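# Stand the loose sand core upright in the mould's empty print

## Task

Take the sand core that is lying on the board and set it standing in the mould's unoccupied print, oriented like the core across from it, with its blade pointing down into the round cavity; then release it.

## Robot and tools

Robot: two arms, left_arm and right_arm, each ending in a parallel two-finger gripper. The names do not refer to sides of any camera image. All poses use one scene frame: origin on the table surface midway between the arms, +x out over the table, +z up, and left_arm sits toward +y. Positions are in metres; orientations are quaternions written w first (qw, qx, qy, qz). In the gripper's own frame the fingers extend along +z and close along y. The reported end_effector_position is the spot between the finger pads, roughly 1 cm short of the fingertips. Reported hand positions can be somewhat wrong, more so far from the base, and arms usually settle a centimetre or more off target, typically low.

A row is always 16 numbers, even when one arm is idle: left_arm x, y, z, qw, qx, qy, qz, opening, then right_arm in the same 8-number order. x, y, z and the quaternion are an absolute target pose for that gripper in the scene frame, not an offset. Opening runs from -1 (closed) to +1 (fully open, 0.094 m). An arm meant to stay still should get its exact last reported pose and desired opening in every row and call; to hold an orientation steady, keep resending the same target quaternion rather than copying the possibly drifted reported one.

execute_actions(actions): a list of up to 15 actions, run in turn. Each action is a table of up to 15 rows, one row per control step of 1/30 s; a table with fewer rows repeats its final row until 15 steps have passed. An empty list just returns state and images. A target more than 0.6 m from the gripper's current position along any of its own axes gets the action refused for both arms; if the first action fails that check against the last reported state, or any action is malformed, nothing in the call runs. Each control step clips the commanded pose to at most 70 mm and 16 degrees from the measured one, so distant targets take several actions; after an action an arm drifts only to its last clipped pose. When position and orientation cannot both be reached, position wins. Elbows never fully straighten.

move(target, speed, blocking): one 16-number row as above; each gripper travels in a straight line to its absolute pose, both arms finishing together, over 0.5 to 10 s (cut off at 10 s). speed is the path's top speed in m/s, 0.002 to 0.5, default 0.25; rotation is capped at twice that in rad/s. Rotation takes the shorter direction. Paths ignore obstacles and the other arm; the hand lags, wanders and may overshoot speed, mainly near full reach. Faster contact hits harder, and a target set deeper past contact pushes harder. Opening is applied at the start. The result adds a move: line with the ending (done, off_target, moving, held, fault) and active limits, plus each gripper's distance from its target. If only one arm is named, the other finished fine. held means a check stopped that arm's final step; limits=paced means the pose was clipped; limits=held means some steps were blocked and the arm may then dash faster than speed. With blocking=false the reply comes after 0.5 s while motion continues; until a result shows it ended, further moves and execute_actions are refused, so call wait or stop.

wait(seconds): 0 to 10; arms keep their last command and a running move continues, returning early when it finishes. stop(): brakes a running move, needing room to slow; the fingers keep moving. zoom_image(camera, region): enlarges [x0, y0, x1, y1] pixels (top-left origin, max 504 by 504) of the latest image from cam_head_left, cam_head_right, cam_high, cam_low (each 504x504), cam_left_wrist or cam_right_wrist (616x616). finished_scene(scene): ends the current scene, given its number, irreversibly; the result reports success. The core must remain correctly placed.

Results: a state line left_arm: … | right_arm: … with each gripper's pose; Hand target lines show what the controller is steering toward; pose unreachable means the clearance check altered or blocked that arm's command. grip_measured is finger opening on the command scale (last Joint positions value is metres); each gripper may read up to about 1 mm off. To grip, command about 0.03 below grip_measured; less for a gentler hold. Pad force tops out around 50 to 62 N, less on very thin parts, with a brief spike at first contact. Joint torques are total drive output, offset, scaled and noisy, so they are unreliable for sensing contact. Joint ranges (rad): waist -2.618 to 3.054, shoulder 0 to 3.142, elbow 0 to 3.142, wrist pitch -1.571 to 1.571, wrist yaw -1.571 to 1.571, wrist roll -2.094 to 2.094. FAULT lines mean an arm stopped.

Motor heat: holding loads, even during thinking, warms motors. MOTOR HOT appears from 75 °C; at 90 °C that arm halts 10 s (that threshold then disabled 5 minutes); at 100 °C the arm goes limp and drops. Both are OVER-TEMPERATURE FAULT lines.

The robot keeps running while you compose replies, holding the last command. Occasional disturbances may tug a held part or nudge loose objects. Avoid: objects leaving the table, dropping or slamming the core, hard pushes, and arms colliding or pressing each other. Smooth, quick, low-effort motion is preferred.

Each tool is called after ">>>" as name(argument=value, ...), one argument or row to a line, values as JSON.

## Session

>>> execute_actions(
  actions=[],
)

Scene clock: 0.00 s.
left_arm: end_effector_position=(+0.3675, +0.3564, +0.1905) grip_measured=+1.000 end_effector_quat_wxyz=(+0.514, +0.287, +0.668, +0.454) | right_arm: end_effector_position=(+0.4368, -0.0512, +0.1625) grip_measured=+1.000 end_effector_quat_wxyz=(-0.227, +0.692, -0.674, +0.125)
Joint positions: left_arm=[-0.069  1.363  0.376  0.921 -0.512  1.096  0.094] | right_arm=[ 0.485  1.909  1.709 -0.857  0.103 -1.122  0.094]
Joint velocities: left_arm=[-0.012 -0.002 -0.012  0.022  0.037  0.037  0.   ] | right_arm=[-0.002 -0.007  0.017 -0.022 -0.037 -0.037  0.   ]
Joint torques (N m, as the arm reports them, + toward a larger angle): no reading
Hand target (left_arm): +0.368, +0.356, +0.197; +0.522, +0.280, +0.665, +0.455
Hand target (right_arm): +0.438, -0.050, +0.172; -0.238, +0.689, -0.673, +0.125

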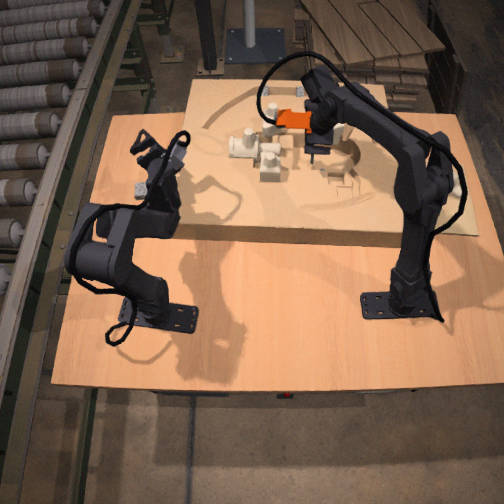

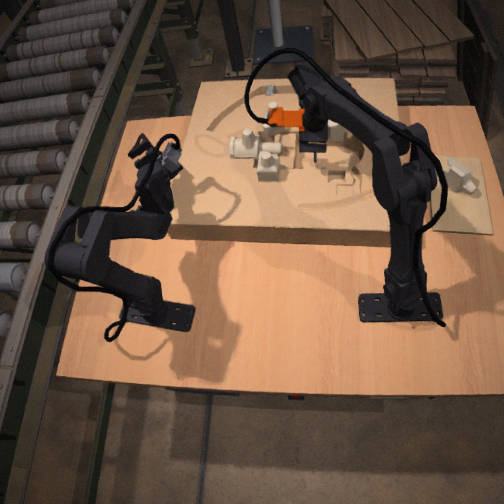

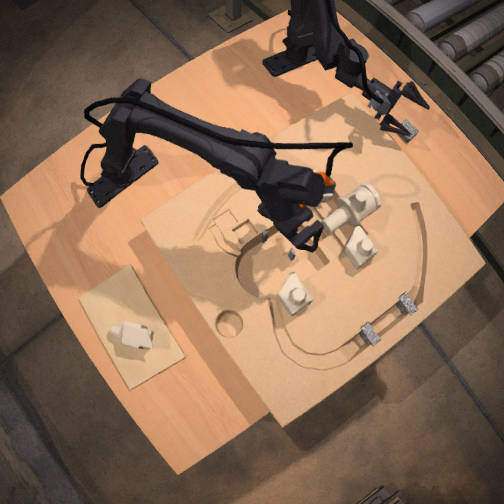

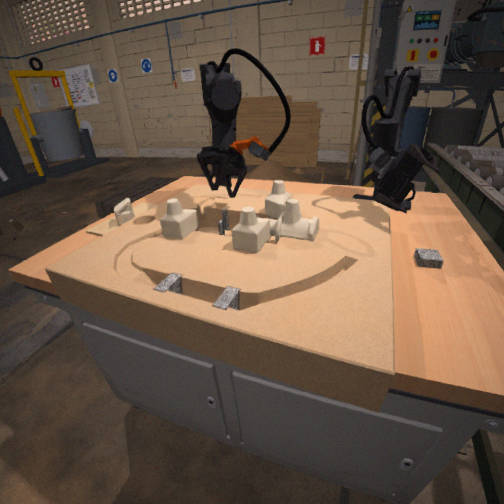

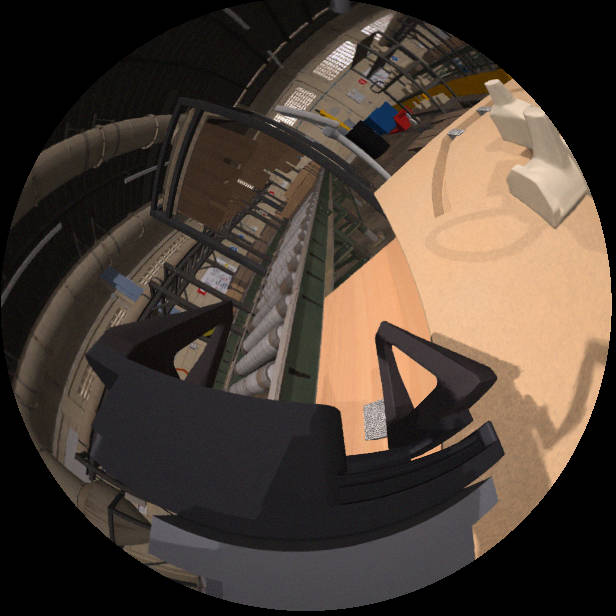

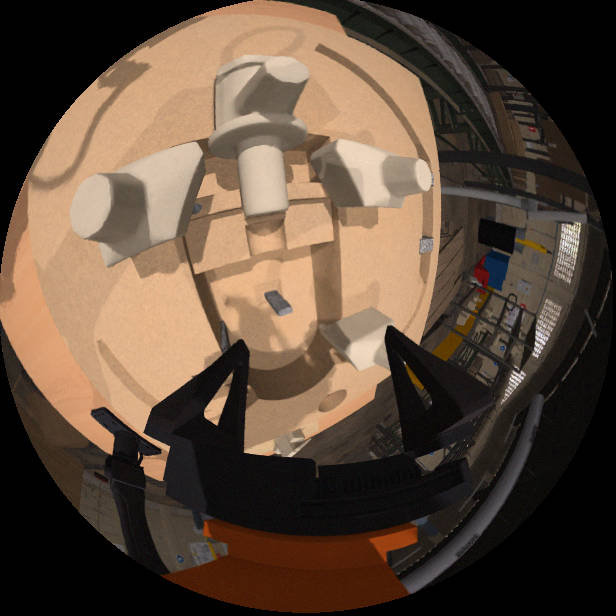

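>>> zoom_image(
  camera="cam_high",
  region=[70,270,190,390],
)

>>> move(
  target=[0.3675,0.3564,0.1905,0.514,0.287,0.668,0.454,1,0.42,-0.2,0.27,0.15,-0.4,0.9,0.07,1],
)

>>> move(
  target=[0.3675,0.3564,0.1905,0.514,0.287,0.668,0.454,1,0.38,-0.46,0.15,0,-0.47,0.883,0,1],
)

Region (70, 270, 190, 390) of cam_high's 504x504 image, scaled by 4.200, with more detail than that image has.

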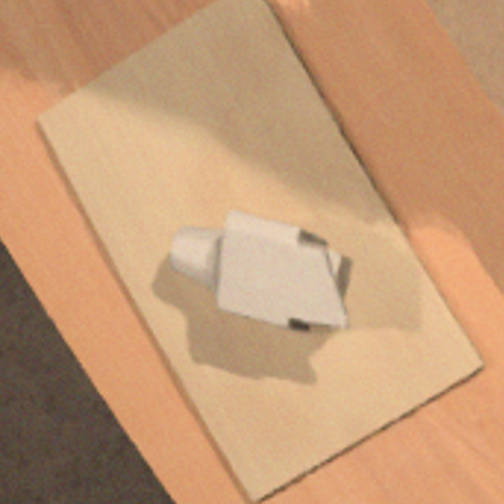

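Scene clock: 15.47 s.
left_arm: end_effector_position=(+0.3675, +0.3564, +0.1905) grip_measured=+1.000 end_effector_quat_wxyz=(+0.514, +0.287, +0.668, +0.454) | right_arm: end_effector_position=(+0.4241, -0.2022, +0.2543) grip_measured=+1.000 end_effector_quat_wxyz=(+0.180, -0.396, +0.899, +0.056)
Joint positions: left_arm=[-0.069  1.363  0.376  0.921 -0.512  1.096  0.094] | right_arm=[ 0.041  2.002  2.296 -1.559 -0.228 -0.738  0.094]
Joint velocities: left_arm=[-0.012 -0.022  0.007 -0.037  0.037  0.051  0.   ] | right_arm=[-0.017 -0.007 -0.022 -0.037 -0.022 -0.022  0.   ]
Joint torques (N m, as the arm reports them, + toward a larger angle): left_arm=[ 0.03 -4.78  4.49  1.87 -0.01 -0.04] | right_arm=[ -0.23 -11.15   6.69   0.87  -0.3    0.05]
Hand target (left_arm): +0.367, +0.356, +0.191; +0.514, +0.287, +0.668, +0.454
Hand target (right_arm): +0.421, -0.200, +0.271; +0.200, -0.392, +0.896, +0.058
Off the commanded pose (left_arm): 0.000 m, 0 deg.
Off the commanded pose (right_arm): 0.016 m, 4 deg.
joint sent to its limit (right arm) — the command would take joint 4 (wrist pitch) past its lower limit, so that joint was sent only as far as its limit.
move: off_target (right_arm)

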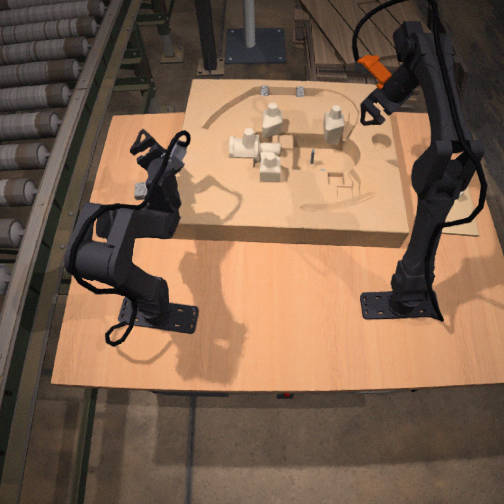

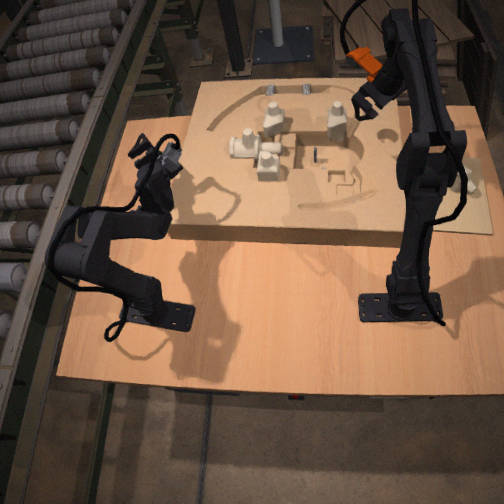

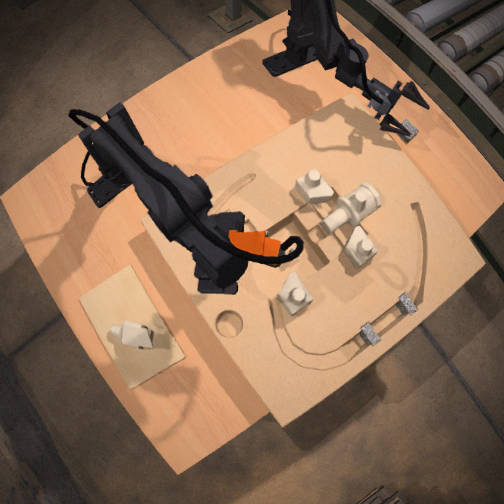

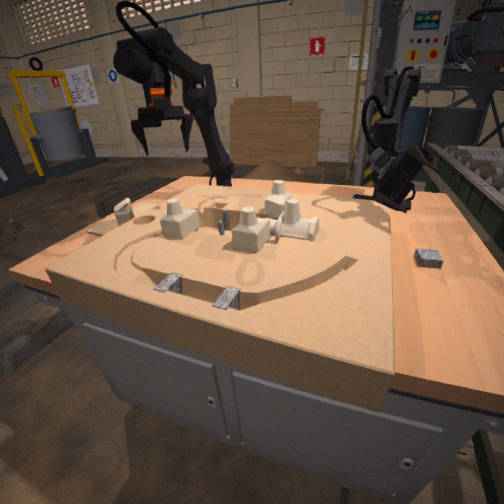

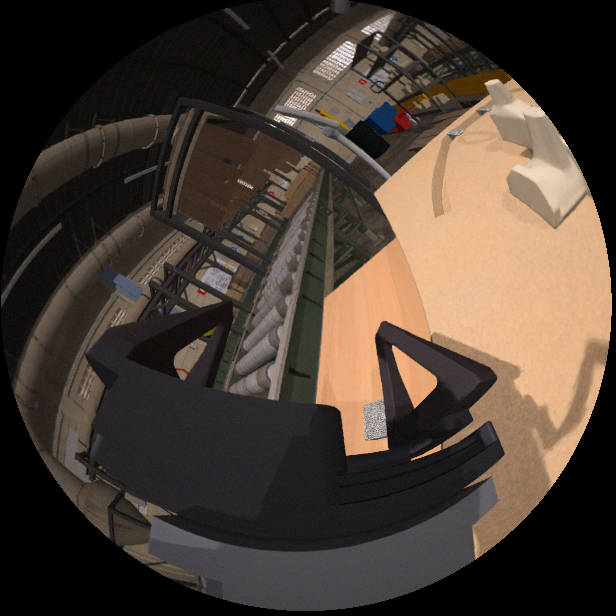

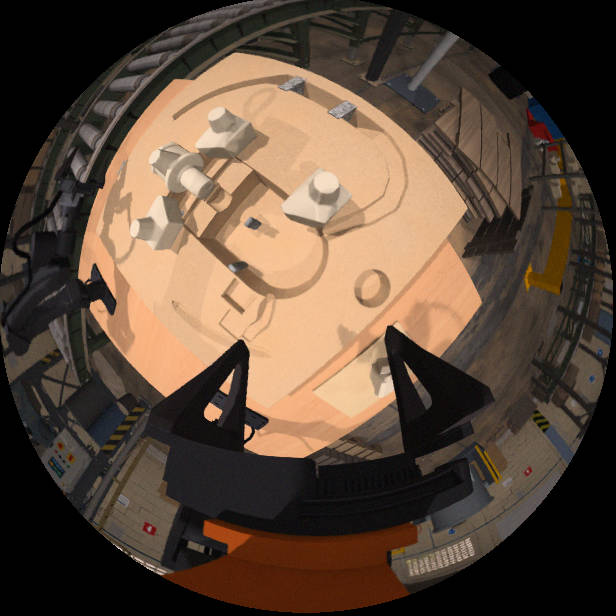

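Scene clock: 17.17 s.
left_arm: end_effector_position=(+0.3675, +0.3564, +0.1905) grip_measured=+1.000 end_effector_quat_wxyz=(+0.514, +0.287, +0.668, +0.454) | right_arm: end_effector_position=(+0.3741, -0.4602, +0.1400) grip_measured=+1.000 end_effector_quat_wxyz=(-0.001, -0.461, +0.887, +0.008)
Joint positions: left_arm=[-0.069  1.363  0.376  0.921 -0.512  1.096  0.094] | right_arm=[-0.504  2.185  2.161 -1.561 -0.007 -1.445  0.094]
Joint velocities: left_arm=[ 0.012 -0.022 -0.007 -0.066 -0.022  0.007  0.   ] | right_arm=[-0.007 -0.002  0.002 -0.022  0.007 -0.081  0.   ]
Joint torques (N m, as the arm reports them, + toward a larger angle): left_arm=[ 0.12 -4.63  4.57  1.87 -0.02 -0.04] | right_arm=[  0.3  -11.23   7.45   0.3   -0.01  -0.13]
Hand target (left_arm): +0.367, +0.356, +0.191; +0.514, +0.287, +0.668, +0.454
Hand target (right_arm): +0.379, -0.460, +0.149; +0.007, -0.468, +0.884, -0.004
Off the commanded pose (left_arm): 0.000 m, 0 deg.
Off the commanded pose (right_arm): 0.012 m, 1 deg.
joint sent to its limit (right arm) — the command would take joint 4 (wrist pitch) past its lower limit, so that joint was sent only as far as its limit.
move: off_target (right_arm)

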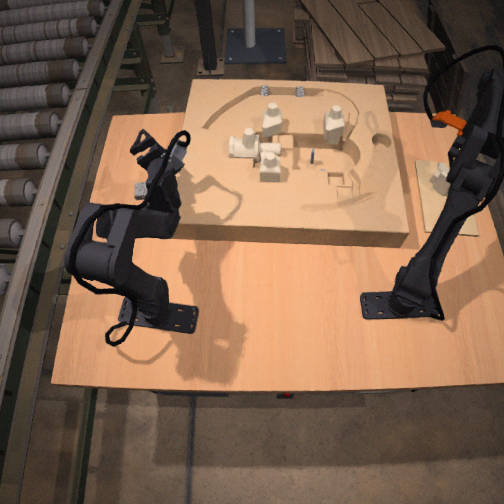

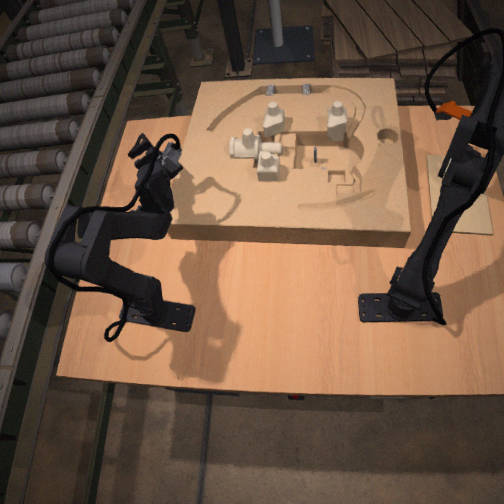

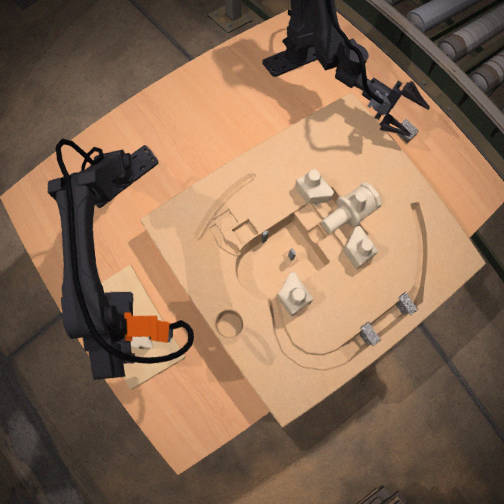

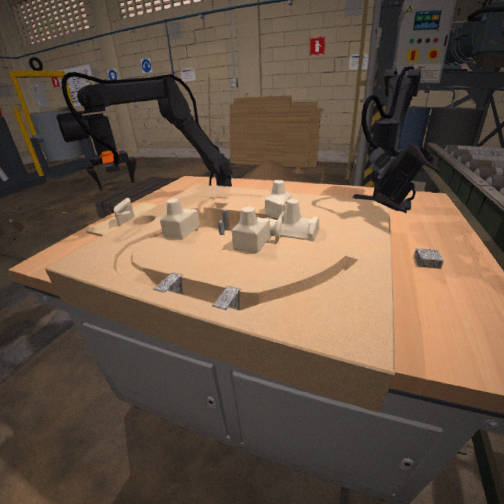

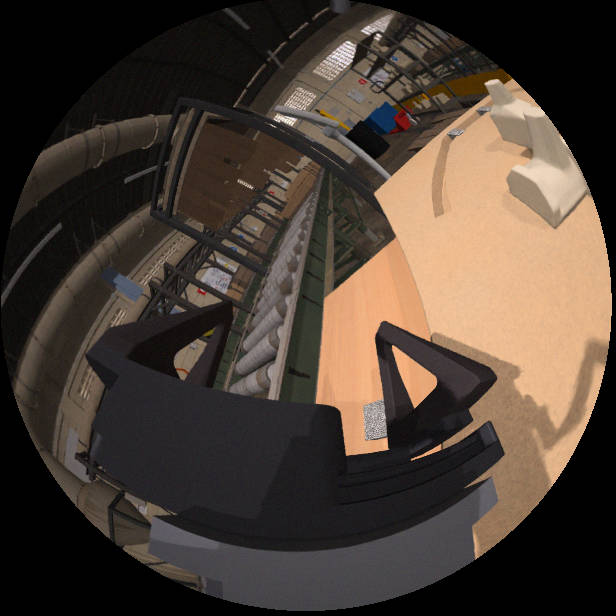

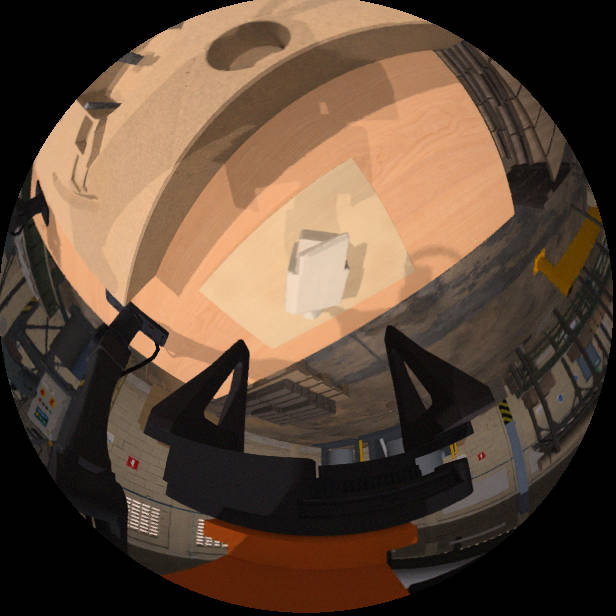

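>>> move(
  target=[0.3675,0.3564,0.1905,0.514,0.287,0.668,0.454,1,0.378,-0.467,0.10,0,-0.399,0.917,0,1],
  speed=0.12,
)

Scene clock: 22.63 s.
left_arm: end_effector_position=(+0.3675, +0.3564, +0.1905) grip_measured=+1.000 end_effector_quat_wxyz=(+0.514, +0.287, +0.668, +0.454) | right_arm: end_effector_position=(+0.3800, -0.4647, +0.0985) grip_measured=+1.000 end_effector_quat_wxyz=(-0.002, -0.407, +0.913, +0.003)
Joint positions: left_arm=[-0.069  1.363  0.376  0.921 -0.512  1.096  0.094] | right_arm=[-0.504  2.185  1.995 -1.388  0.    -1.326  0.094]
Joint velocities: left_arm=[-0.012  0.007  0.007  0.022 -0.037  0.022  0.   ] | right_arm=[ 0.007  0.002 -0.002  0.007 -0.007 -0.022  0.   ]
Joint torques (N m, as the arm reports them, + toward a larger angle): left_arm=[ 0.09 -4.74  4.62  1.89  0.01 -0.01] | right_arm=[ -0.65 -12.03   4.59   0.47   0.     0.04]
Hand target (left_arm): +0.367, +0.356, +0.191; +0.514, +0.287, +0.668, +0.454
Hand target (right_arm): +0.378, -0.467, +0.100; -0.000, -0.399, +0.917, +0.000
Off the commanded pose (left_arm): 0.000 m, 0 deg.
Off the commanded pose (right_arm): 0.003 m, 1 deg.
move: done

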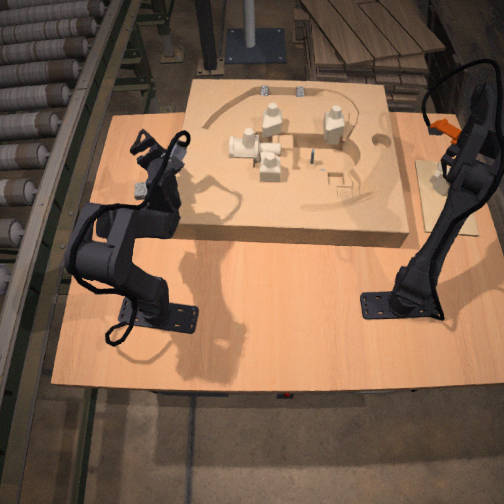

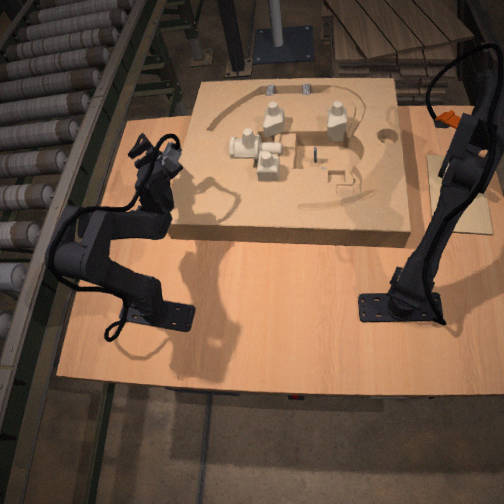

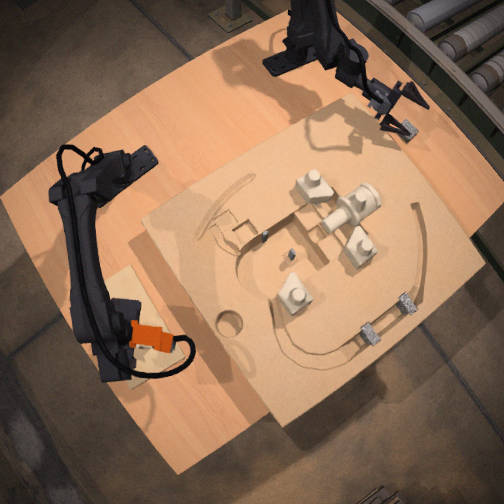

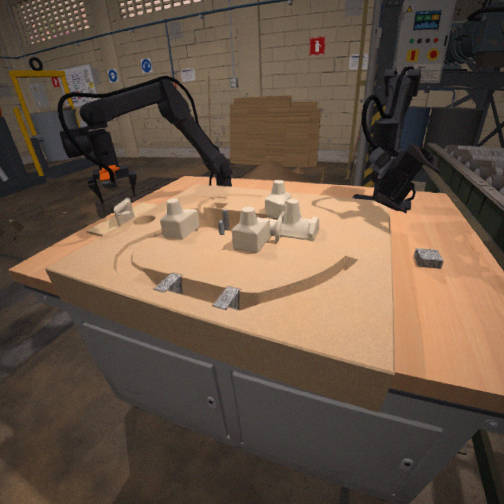

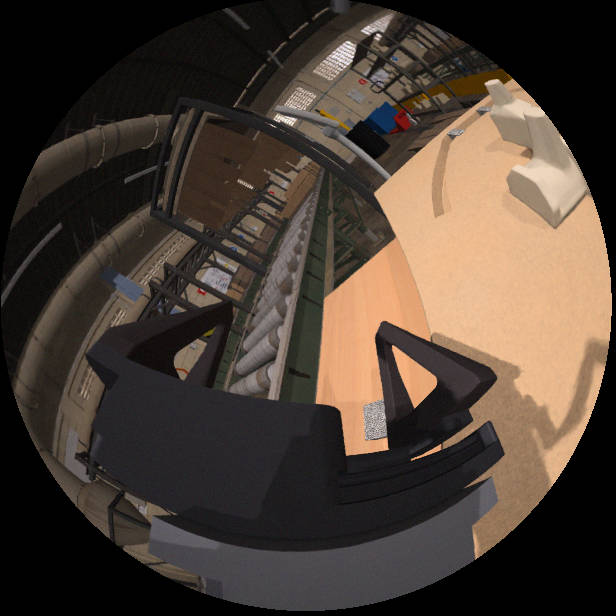

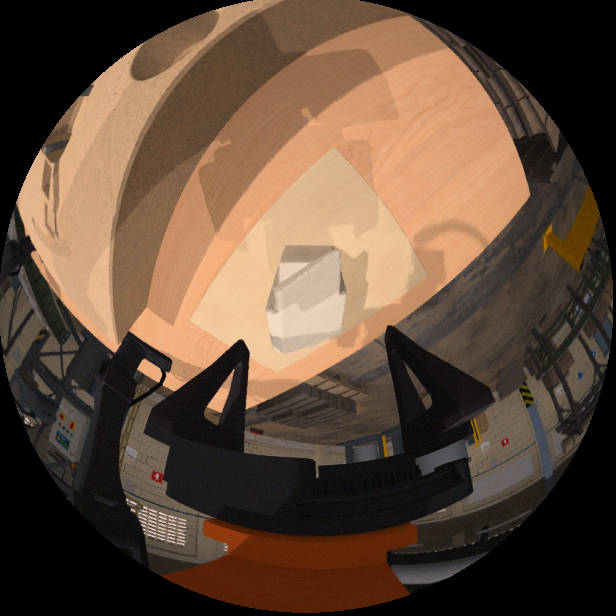

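>>> move(
  target=[0.3675,0.3564,0.1905,0.514,0.287,0.668,0.454,1,0.384,-0.45,0.095,0,-0.399,0.917,0,1],
  speed=0.08,
)

>>> move(
  target=[0.3675,0.3564,0.1905,0.514,0.287,0.668,0.454,1,0.384,-0.45,0.05,0,-0.399,0.917,0,1],
  speed=0.08,
)

Scene clock: 27.37 s.
left_arm: end_effector_position=(+0.3675, +0.3564, +0.1905) grip_measured=+1.000 end_effector_quat_wxyz=(+0.514, +0.287, +0.668, +0.454) | right_arm: end_effector_position=(+0.3832, -0.4522, +0.0895) grip_measured=+1.000 end_effector_quat_wxyz=(-0.007, -0.402, +0.916, +0.007)
Joint positions: left_arm=[-0.069  1.363  0.376  0.921 -0.512  1.096  0.094] | right_arm=[-0.474  2.185  1.959 -1.364  0.002 -1.284  0.094]
Joint velocities: left_arm=[-0.007  0.002  0.007 -0.007 -0.051 -0.022  0.   ] | right_arm=[-0.002 -0.002 -0.002 -0.037 -0.007  0.066  0.   ]
Joint torques (N m, as the arm reports them, + toward a larger angle): left_arm=[ 0.07 -4.64  4.5   1.89 -0.02 -0.01] | right_arm=[  0.33 -12.84   4.63   0.44  -0.01   0.06]
Hand target (left_arm): +0.367, +0.356, +0.190; +0.514, +0.287, +0.668, +0.454
Hand target (right_arm): +0.384, -0.450, +0.095; -0.001, -0.399, +0.917, +0.000
Off the commanded pose (left_arm): 0.000 m, 0 deg.
Off the commanded pose (right_arm): 0.006 m, 1 deg.
move: done

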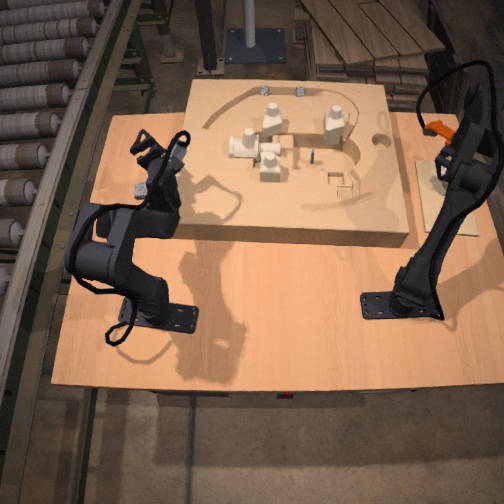

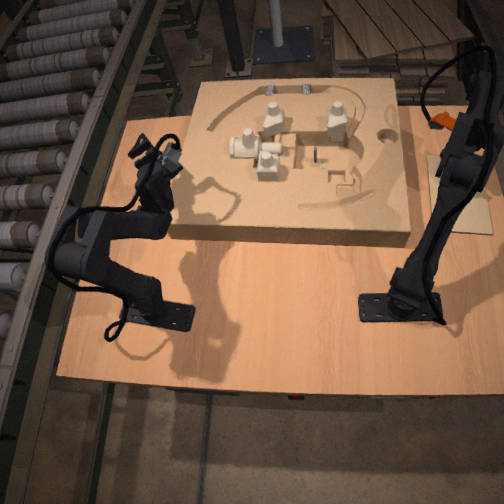

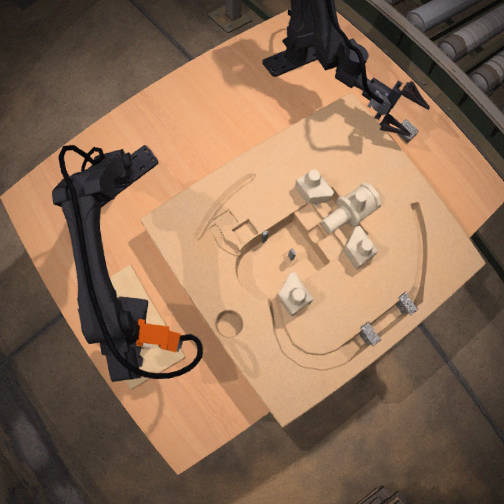

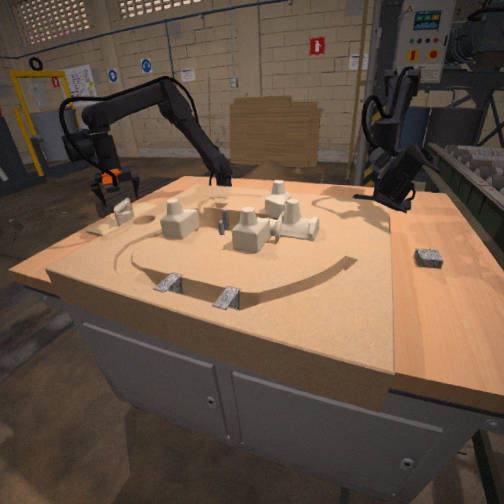

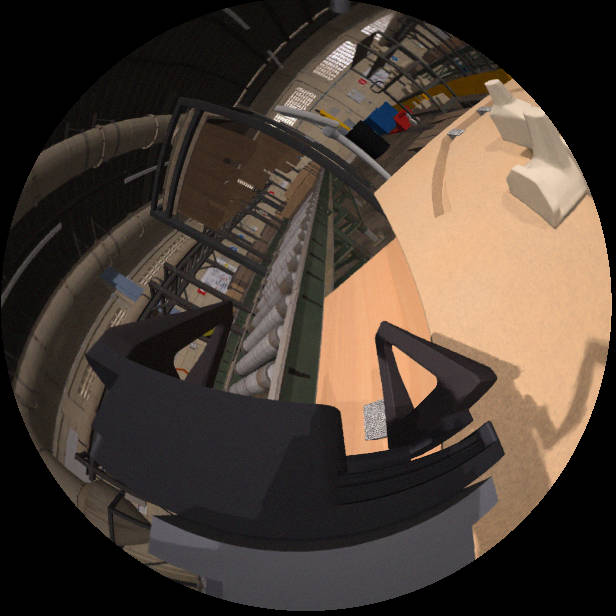

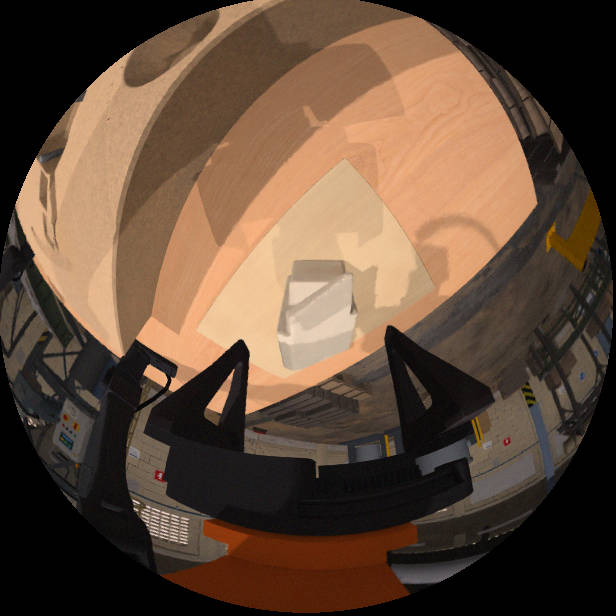

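Scene clock: 28.40 s.
left_arm: end_effector_position=(+0.3675, +0.3564, +0.1905) grip_measured=+1.000 end_effector_quat_wxyz=(+0.514, +0.287, +0.668, +0.454) | right_arm: end_effector_position=(+0.3832, -0.4522, +0.0485) grip_measured=+1.000 end_effector_quat_wxyz=(-0.003, -0.401, +0.916, +0.003)
Joint positions: left_arm=[-0.069  1.363  0.376  0.921 -0.512  1.096  0.094] | right_arm=[-0.474  2.185  1.796 -1.19   0.002 -1.282  0.094]
Joint velocities: left_arm=[ 0.002  0.012  0.007  0.007 -0.037 -0.007  0.   ] | right_arm=[-0.002 -0.002  0.002 -0.066 -0.066  0.066  0.   ]
Joint torques (N m, as the arm reports them, + toward a larger angle): left_arm=[ 0.05 -4.56  4.49  1.88 -0.01 -0.01] | right_arm=[  0.31 -11.9    4.68   0.46  -0.03   0.05]
Hand target (left_arm): +0.367, +0.356, +0.191; +0.514, +0.287, +0.668, +0.454
Hand target (right_arm): +0.384, -0.450, +0.050; +0.000, -0.399, +0.917, +0.000
Off the commanded pose (left_arm): 0.000 m, 0 deg.
Off the commanded pose (right_arm): 0.003 m, 1 deg.
move: done

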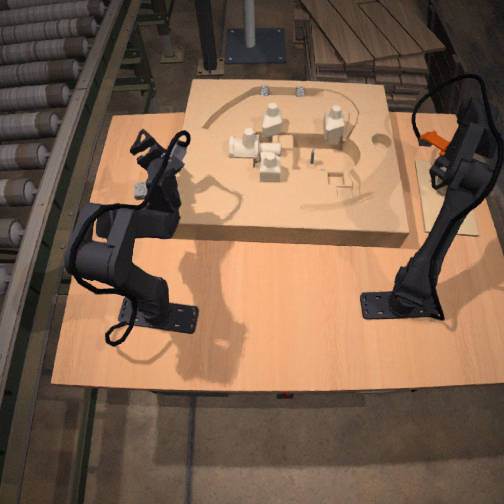

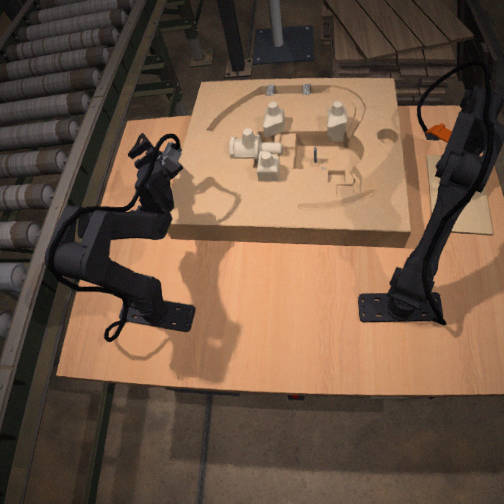

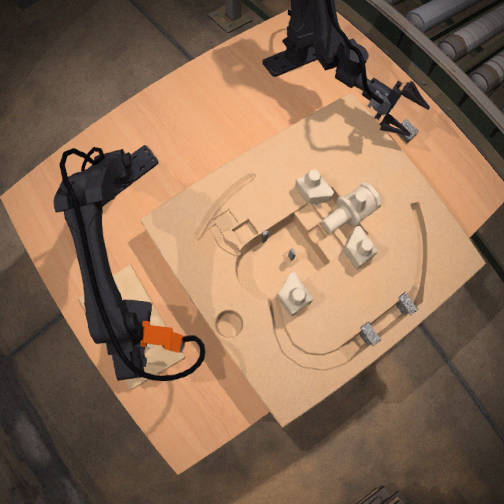

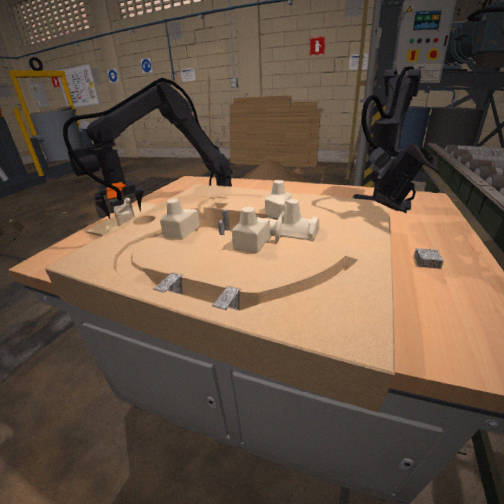

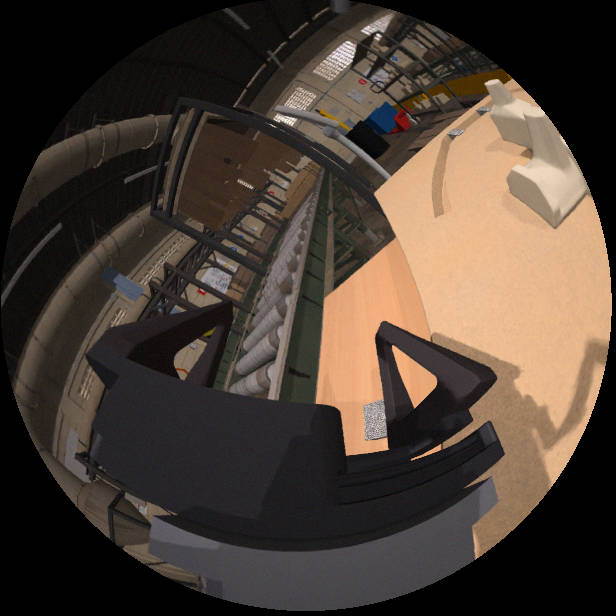

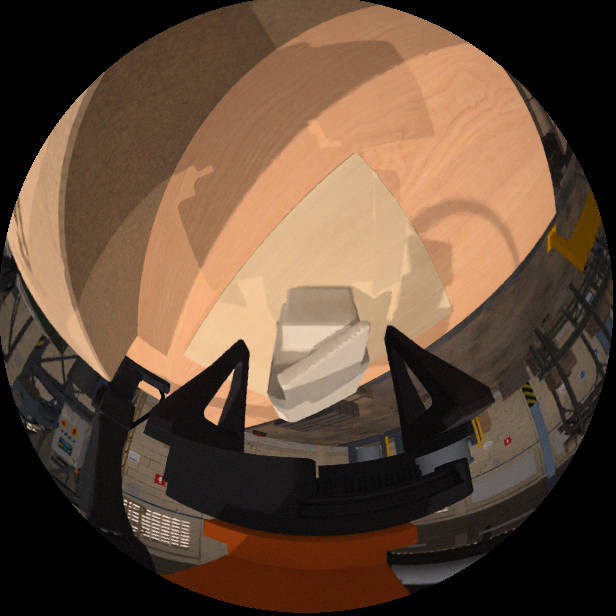

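>>> execute_actions(
  actions=[
    [[0.3675,0.3564,0.1905,0.514,0.287,0.668,0.454,1,0.375,-0.463,0.043,0,-0.399,0.917,0,1]],
    [[0.3675,0.3564,0.1905,0.514,0.287,0.668,0.454,1,0.375,-0.463,0.043,0,-0.399,0.917,0,0.45]],
    [[0.3675,0.3564,0.1905,0.514,0.287,0.668,0.454,1,0.375,-0.463,0.043,0,-0.399,0.917,0,0.25]],
    [[0.3675,0.3564,0.1905,0.514,0.287,0.668,0.454,1,0.375,-0.463,0.043,0,-0.399,0.917,0,0.15]],
  ],
)

Scene clock: 34.47 s.
left_arm: end_effector_position=(+0.3675, +0.3564, +0.1905) grip_measured=+1.000 end_effector_quat_wxyz=(+0.514, +0.287, +0.668, +0.454) | right_arm: end_effector_position=(+0.3756, -0.4631, +0.0397) grip_measured=+0.188 end_effector_quat_wxyz=(-0.005, -0.396, +0.918, +0.002)
Joint positions: left_arm=[-0.069  1.363  0.376  0.921 -0.512  1.096  0.094] | right_arm=[-0.504  2.185  1.761 -1.156  0.004 -1.301  0.056]
Joint velocities: left_arm=[-0.007  0.012  0.002  0.037  0.007 -0.022  0.   ] | right_arm=[ 0.007 -0.002  0.002  0.081 -0.066 -0.022 -0.001]
Joint torques (N m, as the arm reports them, + toward a larger angle): left_arm=[ 0.   -4.67  4.51  1.9  -0.03 -0.01] | right_arm=[ -0.31 -12.12   4.82   0.41  -0.05  -0.13]
Hand target (left_arm): +0.367, +0.356, +0.191; +0.514, +0.287, +0.668, +0.454
Hand target (right_arm): +0.375, -0.463, +0.043; -0.000, -0.399, +0.917, +0.000
Off the commanded pose (left_arm): 0.000 m, 0 deg.
Off the commanded pose (right_arm): 0.003 m, 1 deg.

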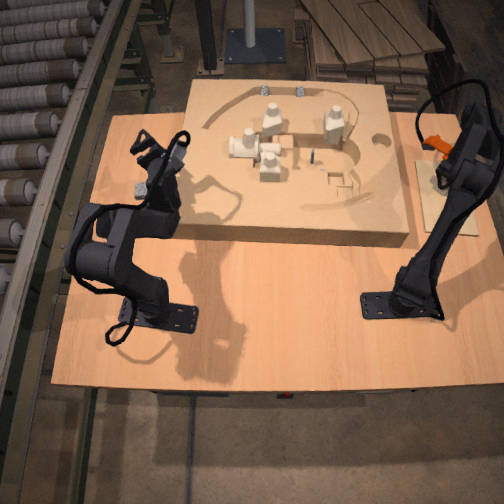

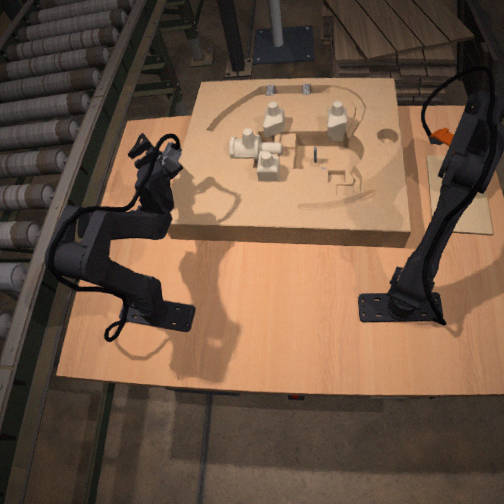

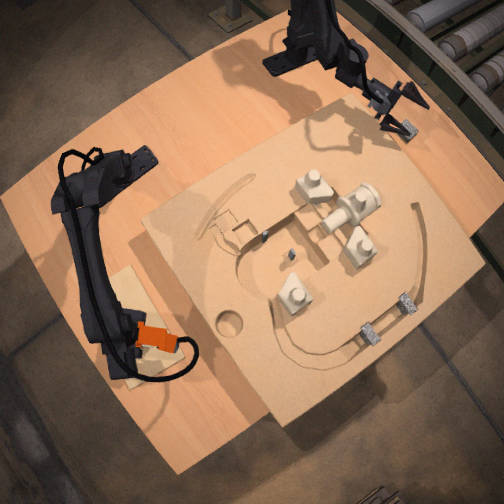

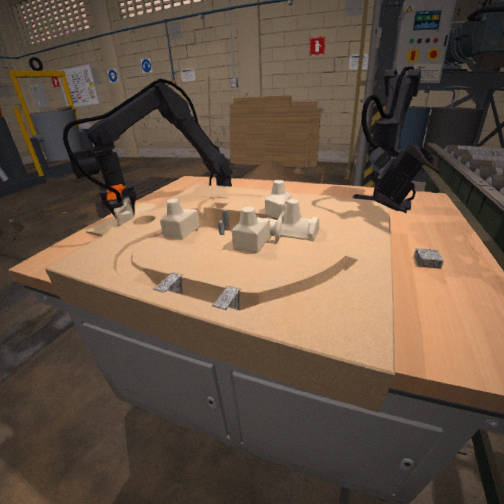

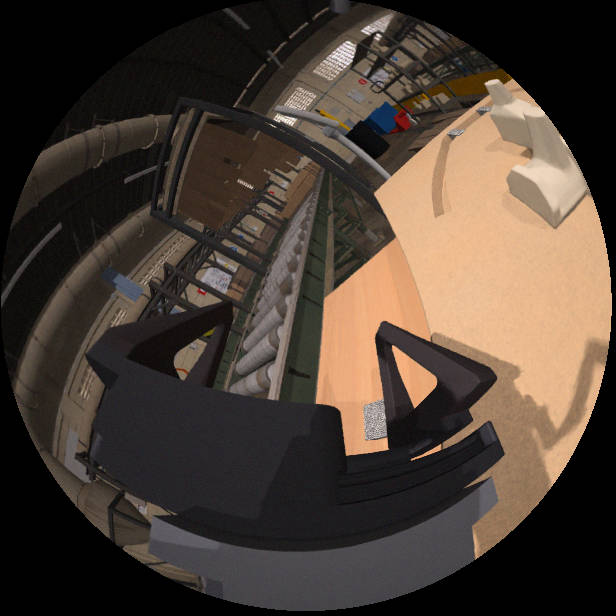

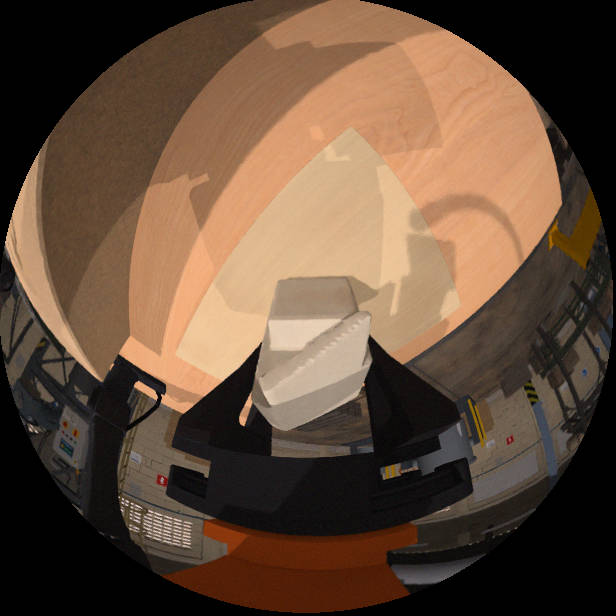

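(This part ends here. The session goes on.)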